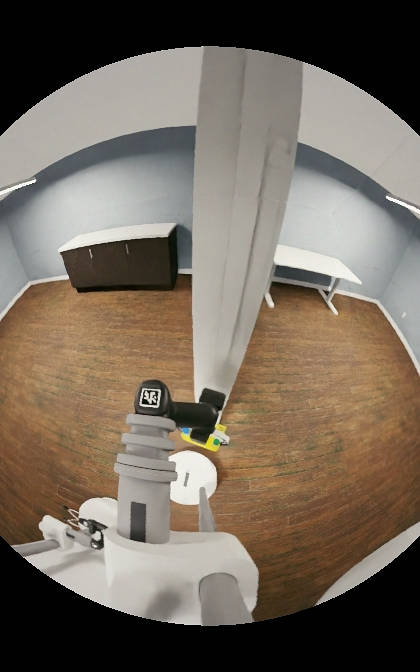

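Front 0.35, rear 0.58: back off 0.1, then continue.

>>> execute_actions(
  actions=[
    {"r2":{"base":{"translate_m":-0.11},"pace":"slow"}},
  ],
  cameras=[],
)

>>> execute_actions(
  actions=[
    {"r2":{"base":{"strafe_m":-1.2}}},
  ],
  cameras=["r2_head_camera","r2_head_left_camera","r2_wrist_camera"],
)

Scene clock: 190.73 s.
r1.base_odometry: x=-1.128 y=-2.884 heading=+1.159 (m, m, rad; r1's odometry frame)
r1.turned_by_wheels: +0.000 (rad since the last result)
r1.turned_by_imu: -0.001 (rad since the last result)
r1.base_tilt: forward=-0.2 right=+0.7 (deg)
r1.lidar_m: 0.51 0.51 0.63 2.75 2.94 4.06 4.05 0.35 0.25 - 0.25 0.25
r1.base_status: not commanded
r1.joint_positions: lift_m=+0.300 arm_m=+0.000 wrist_yaw_rad=+3.140 wrist_pitch_rad=+0.002 wrist_roll_rad=-0.013 gripper_m=+0.057
r1.joint_status: not commanded
r1.motor_effort: lift_m=+20(19) arm_m=+0(0) wrist_yaw_rad=+5(5) wrist_pitch_rad=-9(8) wrist_roll_rad=+1(1) gripper_m=-4(2) wheel_0=+4(4) wheel_1=-6(6) wheel_2=+0(0) (%)
r1.hand_pose: x=-0.1171 y=+0.0879 z=+0.4779 quat_wxyz=(+0.001, -0.001, -0.007, +1.000) (m; r1's base frame)
r1.wrist_depth_mm: - 140 266 - - - - / - 115 145 - - - - / - 121 158 - - - - / 145 144 293 - - - - / 232 - - - - - - / 229 1576 200 1537 198 1397 1397 / 225 1118 1138 - 1118 1025 1025
r2.base_odometry: x=-1.922 y=-0.742 heading=+1.513 (m, m, rad; r2's odometry frame)
r2.turned_by_wheels: +0.000 (rad since the last result)
r2.turned_by_imu: +0.001 (rad since the last result)
r2.base_tilt: forward=-0.2 right=+0.5 (deg)
r2.lidar_m: 0.46 2.42 4.37 4.56 0.51 0.50 0.45 0.52 2.61 4.15 2.99 0.46
r2.base_status: done
r2.joint_positions: lift_m=+1.000 arm_m=+0.031 wrist_yaw_rad=+0.000 wrist_pitch_rad=+1.570 wrist_roll_rad=+0.340 gripper_m=+0.071
r2.joint_status: not commanded
r2.motor_effort: lift_m=+14(14) arm_m=-4(4) wrist_yaw_rad=-2(2) wrist_pitch_rad=+0(1) wrist_roll_rad=+0(0) gripper_m=-29(28) wheel_0=-3(5) wheel_1=-4(5) wheel_2=+3(7) (%)
r2.hand_pose: x=+0.2018 y=-0.0874 z=+0.8901 quat_wxyz=(+0.697, +0.120, +0.697, -0.120) (m; r2's base frame)
r2.wrist_depth_mm: 1042 1060 603 1098 1078 1098 1098 / 1060 1060 1078 1078 1078 1098 1118 / 1098 1098 1098 1098 1098 1138 1118 / 1078 1098 251 252 252 1118 1118 / 1098 189 178 179 209 1138 1118 / 1098 178 132 133 183 183 1138 / 1098 144 145 107 143 1138 1160
pictures: none
No camera images: the call's "cameras" was empty. Leave "cameras" out to get every camera's image.

Scene clock: 196.07 s.
r1.base_odometry: x=-1.128 y=-2.884 heading=+1.159 (m, m, rad; r1's odometry frame)
r1.turned_by_wheels: +0.000 (rad since the last result)
r1.turned_by_imu: -0.002 (rad since the last result)
r1.base_tilt: forward=-0.2 right=+0.7 (deg)
r1.lidar_m: 0.51 1.72 1.11 2.75 2.94 4.07 4.03 0.35 0.25 - 0.25 0.25
r1.base_status: not commanded
r1.joint_positions: lift_m=+0.300 arm_m=+0.000 wrist_yaw_rad=+3.140 wrist_pitch_rad=+0.002 wrist_roll_rad=-0.013 gripper_m=+0.057
r1.joint_status: not commanded
r1.motor_effort: lift_m=+20(20) arm_m=+0(0) wrist_yaw_rad=+5(5) wrist_pitch_rad=-7(8) wrist_roll_rad=+0(0) gripper_m=-4(4) wheel_0=+4(4) wheel_1=-6(6) wheel_2=+0(0) (%)
r1.hand_pose: x=-0.1171 y=+0.0879 z=+0.4779 quat_wxyz=(+0.001, -0.001, -0.007, +1.000) (m; r1's base frame)
r1.wrist_depth_mm: - 140 266 - - - - / - 115 145 - - - - / - 121 158 - - - - / 145 144 291 - - - - / 233 - - - - - - / 229 1618 199 1537 198 1430 1366 / 226 1098 1138 - 1118 1025 1042
r2.base_odometry: x=-0.724 y=-0.811 heading=+1.513 (m, m, rad; r2's odometry frame)
r2.turned_by_wheels: +0.000 (rad since the last result)
r2.turned_by_imu: +0.000 (rad since the last result)
r2.base_tilt: forward=-0.3 right=+0.4 (deg)
r2.lidar_m: 2.09 1.43 1.12 1.63 1.14 1.50 1.80 1.90 2.62 2.96 3.10 2.19
r2.base_status: done
r2.joint_positions: lift_m=+1.000 arm_m=+0.031 wrist_yaw_rad=+0.000 wrist_pitch_rad=+1.570 wrist_roll_rad=+0.340 gripper_m=+0.071
r2.joint_status: not commanded
r2.motor_effort: lift_m=+15(15) arm_m=-4(4) wrist_yaw_rad=+0(1) wrist_pitch_rad=-1(1) wrist_roll_rad=+0(0) gripper_m=-29(28) wheel_0=+1(11) wheel_1=-3(11) wheel_2=+0(0) (%)
r2.hand_pose: x=+0.2018 y=-0.0874 z=+0.8900 quat_wxyz=(+0.697, +0.120, +0.697, -0.120) (m; r2's base frame)
r2.wrist_depth_mm: 1042 1060 1078 1078 1098 1098 1118 / 1078 1078 1078 1098 1098 1098 1118 / 1060 1098 1078 1098 1098 1098 1118 / 1078 1098 251 251 252 1118 1138 / 1078 189 178 179 209 1118 1138 / 1078 178 132 133 183 183 1138 / 1098 150 149 107 143 1138 1160
pictures: r2_head_camera, r2_head_left_camera, r2_wrist_camera
Images, in order (width x height): r2_head_camera 420x560, r2_head_left_camera 420x672, r2_wrist_camera 616x392.

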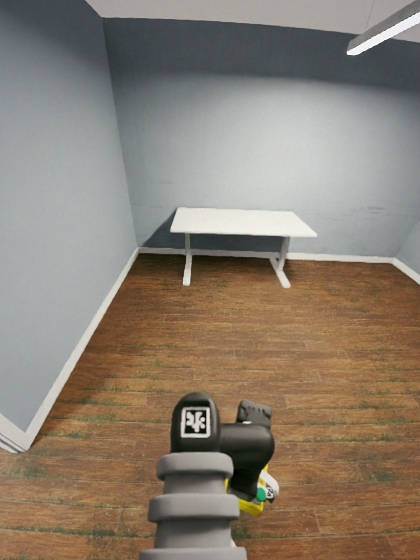

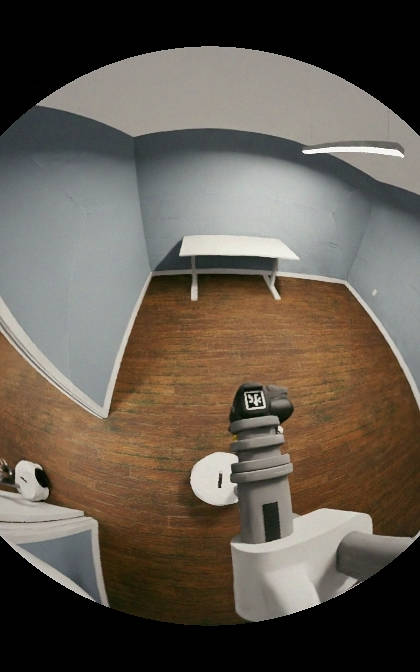

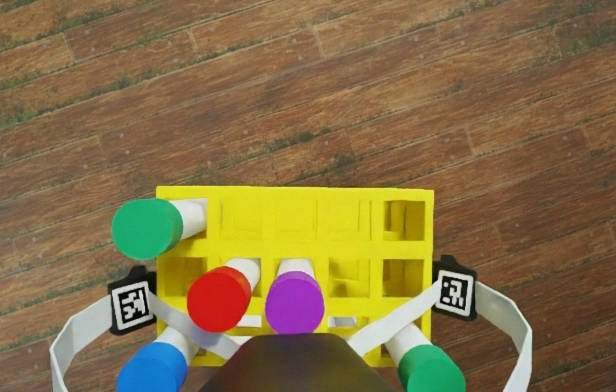

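>>> execute_actions(
  actions=[
    {"r1":{"base":{"translate_m":-0.6},"pace":"slow"},"r2":{"base":{"translate_m":1.5},"joints":{"lift_m":1.03}}},
  ],
  cameras=["r2_head_camera","r2_head_left_camera","r1_head_left_camera"],
)

Scene clock: 205.27 s.
r1.base_odometry: x=-1.368 y=-3.433 heading=+1.159 (m, m, rad; r1's odometry frame)
r1.turned_by_wheels: +0.000 (rad since the last result)
r1.turned_by_imu: -0.002 (rad since the last result)
r1.base_tilt: forward=-0.2 right=+0.7 (deg)
r1.lidar_m: 0.27 0.26 1.94 2.80 2.99 3.44 3.37 1.75 1.32 1.27 1.39 1.25
r1.base_status: done
r1.joint_positions: lift_m=+0.300 arm_m=+0.000 wrist_yaw_rad=+3.140 wrist_pitch_rad=+0.002 wrist_roll_rad=-0.013 gripper_m=+0.057
r1.joint_status: not commanded
r1.motor_effort: lift_m=+19(20) arm_m=+0(0) wrist_yaw_rad=+4(4) wrist_pitch_rad=-8(10) wrist_roll_rad=+1(1) gripper_m=-3(2) wheel_0=-2(4) wheel_1=-4(10) wheel_2=+1(9) (%)
r1.hand_pose: x=-0.1171 y=+0.0879 z=+0.4779 quat_wxyz=(+0.001, -0.001, -0.007, +1.000) (m; r1's base frame)
r1.wrist_depth_mm: - 140 266 - - - - / - 115 145 - - - - / - 121 158 - - - - / 145 143 293 - - - - / 234 - - - - - - / 229 1618 199 1537 198 1430 1464 / 225 1098 1160 - 1138 1025 1042
r2.base_odometry: x=-0.637 y=+0.686 heading=+1.513 (m, m, rad; r2's odometry frame)
r2.turned_by_wheels: +0.000 (rad since the last result)
r2.turned_by_imu: -0.001 (rad since the last result)
r2.base_tilt: forward=-0.2 right=+0.3 (deg)
r2.lidar_m: 0.59 0.64 0.99 0.96 1.00 1.44 3.36 3.45 3.09 2.99 0.91 0.62
r2.base_status: done
r2.joint_positions: lift_m=+1.030 arm_m=+0.031 wrist_yaw_rad=+0.000 wrist_pitch_rad=+1.570 wrist_roll_rad=+0.340 gripper_m=+0.071
r2.joint_status: all done
r2.motor_effort: lift_m=+22(24) arm_m=-4(4) wrist_yaw_rad=-3(0) wrist_pitch_rad=+0(1) wrist_roll_rad=+0(0) gripper_m=-30(28) wheel_0=+1(9) wheel_1=+3(8) wheel_2=+1(9) (%)
r2.hand_pose: x=+0.2018 y=-0.0874 z=+0.9194 quat_wxyz=(+0.697, +0.120, +0.697, -0.120) (m; r2's base frame)
r2.wrist_depth_mm: 1078 1098 1098 1098 1118 1118 1118 / 1098 1098 1098 1118 1098 1138 1160 / 1098 1118 1118 1118 1138 1138 1138 / 1118 1118 251 252 252 1138 1160 / 1138 189 179 179 209 1138 1160 / 1118 179 132 133 182 182 1182 / 1118 145 145 107 143 1182 1182
pictures: r1_head_left_camera, r2_head_camera, r2_head_left_camera
Images, in order (width x height): r1_head_left_camera 420x672, r2_head_camera 420x560, r2_head_left_camera 420x672.

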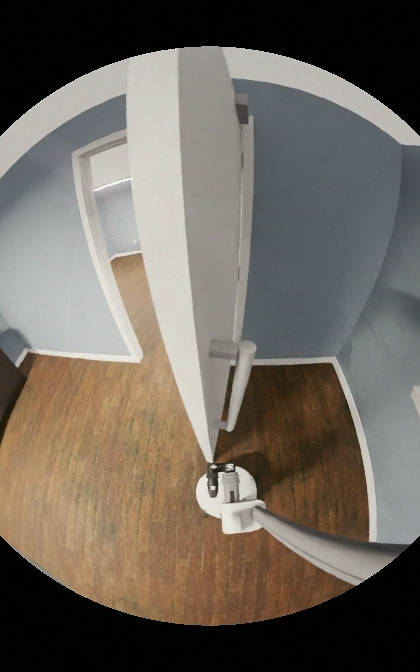

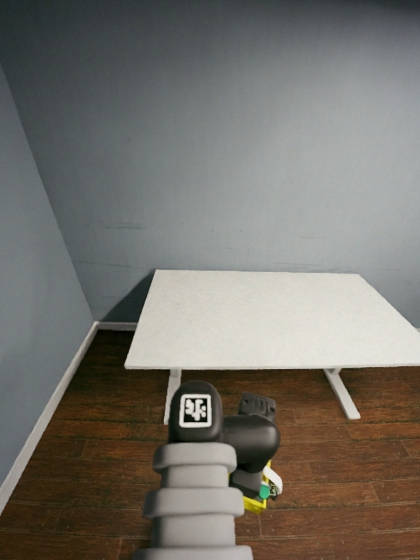

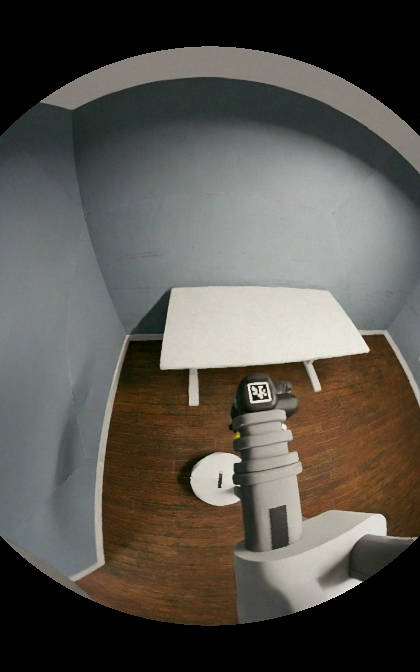

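>>> execute_actions(
  actions=[
    {"r1":{"base":{"translate_m":-0.2}},"r2":{"joints":{"lift_m":1.07}}},
  ],
  cameras=[],
)

>>> execute_actions(
  actions=[
    {"r2":{"base":{"translate_m":0.22},"joints":{"arm_m":0.38,"wrist_roll_rad":0.0}}},
  ],
  cameras=["r2_wrist_camera","r2_head_left_camera","r1_head_left_camera"],
)

Scene clock: 209.77 s.
r1.base_odometry: x=-1.448 y=-3.617 heading=+1.159 (m, m, rad; r1's odometry frame)
r1.turned_by_wheels: +0.000 (rad since the last result)
r1.turned_by_imu: -0.001 (rad since the last result)
r1.base_tilt: forward=-0.2 right=+0.6 (deg)
r1.lidar_m: 1.33 1.31 2.21 2.81 3.68 3.26 3.19 1.74 1.27 1.24 1.36 1.45
r1.base_status: done
r1.joint_positions: lift_m=+0.300 arm_m=+0.000 wrist_yaw_rad=+3.140 wrist_pitch_rad=+0.002 wrist_roll_rad=-0.013 gripper_m=+0.057
r1.joint_status: not commanded
r1.motor_effort: lift_m=+20(20) arm_m=+0(0) wrist_yaw_rad=+6(5) wrist_pitch_rad=-10(8) wrist_roll_rad=+0(0) gripper_m=-6(3) wheel_0=+0(7) wheel_1=-1(7) wheel_2=+1(11) (%)
r1.hand_pose: x=-0.1171 y=+0.0879 z=+0.4779 quat_wxyz=(+0.001, -0.001, -0.007, +1.000) (m; r1's base frame)
r1.wrist_depth_mm: - 140 267 - - - - / - 115 145 - - - - / - 121 158 - - - - / 145 144 293 - - - - / 232 - - - - - - / 229 1618 200 1537 198 1430 1397 / 224 1078 1118 - 1118 1042 1025
r2.base_odometry: x=-0.637 y=+0.686 heading=+1.513 (m, m, rad; r2's odometry frame)
r2.turned_by_wheels: +0.000 (rad since the last result)
r2.turned_by_imu: +0.002 (rad since the last result)
r2.base_tilt: forward=-0.2 right=+0.3 (deg)
r2.lidar_m: 0.60 0.66 1.02 0.95 1.03 1.42 3.37 3.47 3.11 3.00 0.87 0.62
r2.base_status: not commanded
r2.joint_positions: lift_m=+1.070 arm_m=+0.031 wrist_yaw_rad=+0.000 wrist_pitch_rad=+1.570 wrist_roll_rad=+0.340 gripper_m=+0.071
r2.joint_status: all done
r2.motor_effort: lift_m=+23(24) arm_m=-4(4) wrist_yaw_rad=-1(0) wrist_pitch_rad=-1(1) wrist_roll_rad=+0(0) gripper_m=-26(29) wheel_0=+1(0) wheel_1=+4(3) wheel_2=+2(2) (%)
r2.hand_pose: x=+0.2018 y=-0.0874 z=+0.9593 quat_wxyz=(+0.697, +0.120, +0.697, -0.120) (m; r2's base frame)
r2.wrist_depth_mm: 1138 1138 1138 1138 1160 1138 1182 / 1118 1160 1138 1160 1182 1160 1182 / 1160 1160 1160 1182 1182 1182 1205 / 1138 1160 251 251 252 1182 1205 / 1160 189 178 179 209 1205 1205 / 1160 178 132 133 183 183 1229 / 1182 145 145 107 143 1205 1229
pictures: none
No camera images: the call's "cameras" was empty. Leave "cameras" out to get every camera's image.

Scene clock: 211.93 s.
r1.base_odometry: x=-1.448 y=-3.617 heading=+1.159 (m, m, rad; r1's odometry frame)
r1.turned_by_wheels: +0.000 (rad since the last result)
r1.turned_by_imu: -0.001 (rad since the last result)
r1.base_tilt: forward=-0.2 right=+0.6 (deg)
r1.lidar_m: 1.41 1.45 2.22 2.81 3.68 3.26 3.20 1.72 1.29 1.25 1.34 1.47
r1.base_status: not commanded
r1.joint_positions: lift_m=+0.300 arm_m=+0.000 wrist_yaw_rad=+3.140 wrist_pitch_rad=+0.002 wrist_roll_rad=-0.013 gripper_m=+0.057
r1.joint_status: not commanded
r1.motor_effort: lift_m=+20(20) arm_m=+0(0) wrist_yaw_rad=+4(4) wrist_pitch_rad=-10(8) wrist_roll_rad=-1(1) gripper_m=-6(2) wheel_0=+0(0) wheel_1=-1(1) wheel_2=+0(1) (%)
r1.hand_pose: x=-0.1171 y=+0.0879 z=+0.4779 quat_wxyz=(+0.001, -0.001, -0.007, +1.000) (m; r1's base frame)
r1.wrist_depth_mm: - 140 267 - - - - / - 115 145 - - - - / - 121 158 - - - - / 144 143 290 - - - - / 233 - - - - - - / 229 1661 199 1499 198 1430 1430 / 226 1118 1098 - 1138 1042 1042
r2.base_odometry: x=-0.625 y=+0.906 heading=+1.514 (m, m, rad; r2's odometry frame)
r2.turned_by_wheels: +0.001 (rad since the last result)
r2.turned_by_imu: +0.001 (rad since the last result)
r2.base_tilt: forward=-0.2 right=+0.4 (deg)
r2.lidar_m: 0.38 0.41 0.99 0.95 1.03 1.43 3.60 3.69 3.10 3.00 0.55 0.39
r2.base_status: done
r2.joint_positions: lift_m=+1.070 arm_m=+0.379 wrist_yaw_rad=+0.000 wrist_pitch_rad=+1.570 wrist_roll_rad=+0.000 gripper_m=+0.071
r2.joint_status: all done
r2.motor_effort: lift_m=+22(23) arm_m=+4(5) wrist_yaw_rad=-3(2) wrist_pitch_rad=+0(2) wrist_roll_rad=-1(5) gripper_m=-28(30) wheel_0=+3(7) wheel_1=+2(8) wheel_2=+2(14) (%)
r2.hand_pose: x=+0.5504 y=-0.0874 z=+0.9593 quat_wxyz=(+0.707, +0.000, +0.707, +0.000) (m; r2's base frame)
r2.wrist_depth_mm: 445 449 452 452 455 462 462 / 445 449 452 459 459 462 462 / 449 452 455 459 462 466 469 / 452 455 251 252 252 466 469 / 455 189 178 179 210 469 477 / 459 178 132 133 182 183 477 / 462 144 145 107 143 1205 1229
pictures: r1_head_left_camera, r2_head_left_camera, r2_wrist_camera
Images, in order (width x height): r1_head_left_camera 420x672, r2_head_left_camera 420x672, r2_wrist_camera 616x392.

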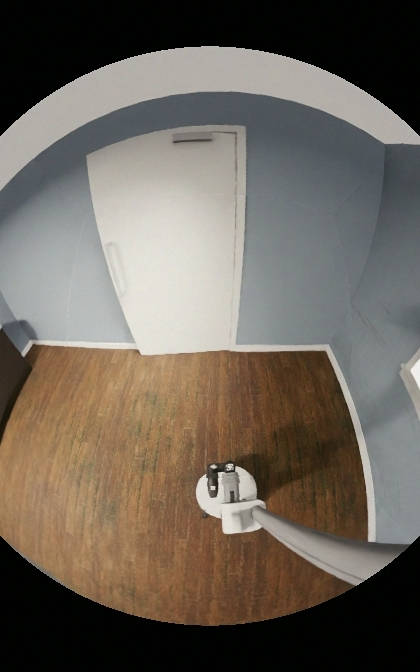

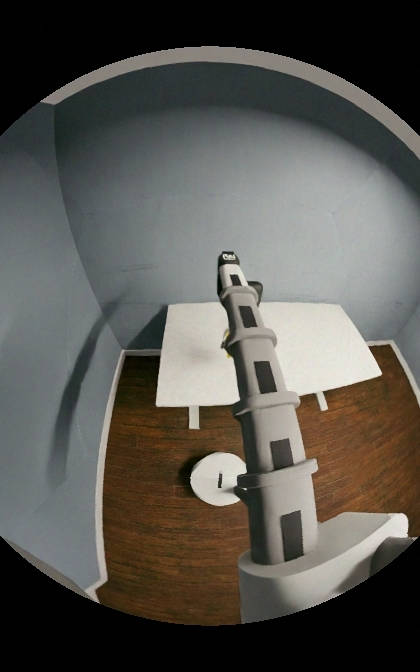

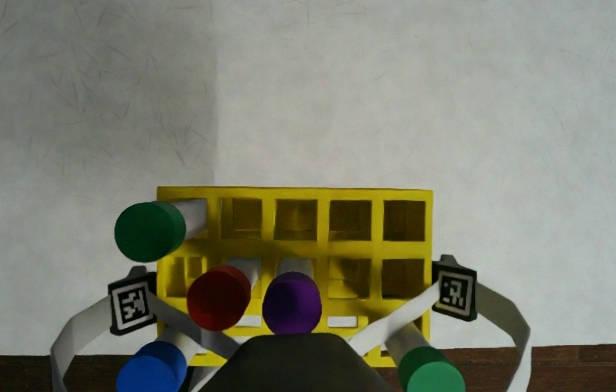

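>>> execute_actions(
  actions=[
    {"r2":{"joints":{"arm_m":0.46,"lift_m":0.91}}},
  ],
  cameras=["r2_wrist_camera"],
)

Scene clock: 215.27 s.
r1.base_odometry: x=-1.448 y=-3.617 heading=+1.159 (m, m, rad; r1's odometry frame)
r1.turned_by_wheels: +0.000 (rad since the last result)
r1.turned_by_imu: -0.001 (rad since the last result)
r1.base_tilt: forward=-0.1 right=+0.7 (deg)
r1.lidar_m: 1.43 1.54 2.24 2.80 3.69 3.25 3.19 1.72 1.30 1.26 1.37 1.47
r1.base_status: not commanded
r1.joint_positions: lift_m=+0.300 arm_m=+0.000 wrist_yaw_rad=+3.140 wrist_pitch_rad=+0.002 wrist_roll_rad=-0.013 gripper_m=+0.057
r1.joint_status: not commanded
r1.motor_effort: lift_m=+20(20) arm_m=+0(0) wrist_yaw_rad=+3(5) wrist_pitch_rad=-7(7) wrist_roll_rad=+1(2) gripper_m=-5(5) wheel_0=+0(0) wheel_1=-1(1) wheel_2=+1(1) (%)
r1.hand_pose: x=-0.1171 y=+0.0879 z=+0.4779 quat_wxyz=(+0.001, -0.001, -0.007, +1.000) (m; r1's base frame)
r1.wrist_depth_mm: - 139 266 - - - - / - 115 145 - - - - / - 121 158 - - - - / 145 144 293 - - - - / 233 - - - - - - / 229 1618 199 1537 198 1397 1430 / 225 1098 1138 - 1118 1025 1042
r2.base_odometry: x=-0.625 y=+0.906 heading=+1.514 (m, m, rad; r2's odometry frame)
r2.turned_by_wheels: +0.000 (rad since the last result)
r2.turned_by_imu: +0.001 (rad since the last result)
r2.base_tilt: forward=-0.1 right=+0.3 (deg)
r2.lidar_m: 0.38 0.41 1.00 0.94 1.00 1.46 3.60 3.69 3.09 2.99 0.54 0.41
r2.base_status: not commanded
r2.joint_positions: lift_m=+0.910 arm_m=+0.459 wrist_yaw_rad=+0.000 wrist_pitch_rad=+1.570 wrist_roll_rad=+0.000 gripper_m=+0.071
r2.joint_status: all done
r2.motor_effort: lift_m=+14(21) arm_m=+4(4) wrist_yaw_rad=-2(1) wrist_pitch_rad=+0(1) wrist_roll_rad=-1(0) gripper_m=-23(28) wheel_0=+3(3) wheel_1=+2(2) wheel_2=+2(2) (%)
r2.hand_pose: x=+0.6304 y=-0.0874 z=+0.8000 quat_wxyz=(+0.707, +0.000, +0.707, +0.000) (m; r2's base frame)
r2.wrist_depth_mm: 291 293 294 297 298 301 303 / 293 296 296 300 301 303 304 / 296 297 298 300 303 306 309 / 297 298 251 252 252 309 309 / 298 189 178 179 209 309 312 / 301 178 132 133 183 183 314 / 301 145 145 107 143 314 315
pictures: r2_wrist_camera
Images, in order (width x height): r2_wrist_camera 616x392.

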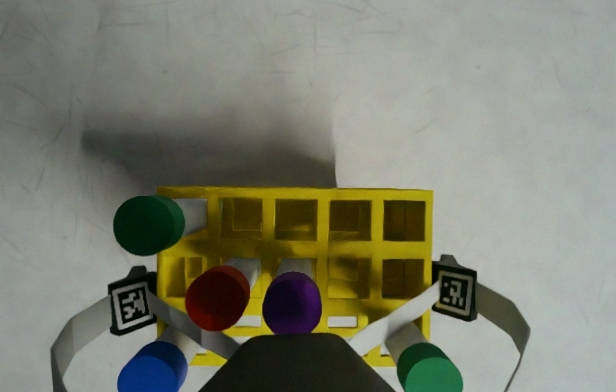

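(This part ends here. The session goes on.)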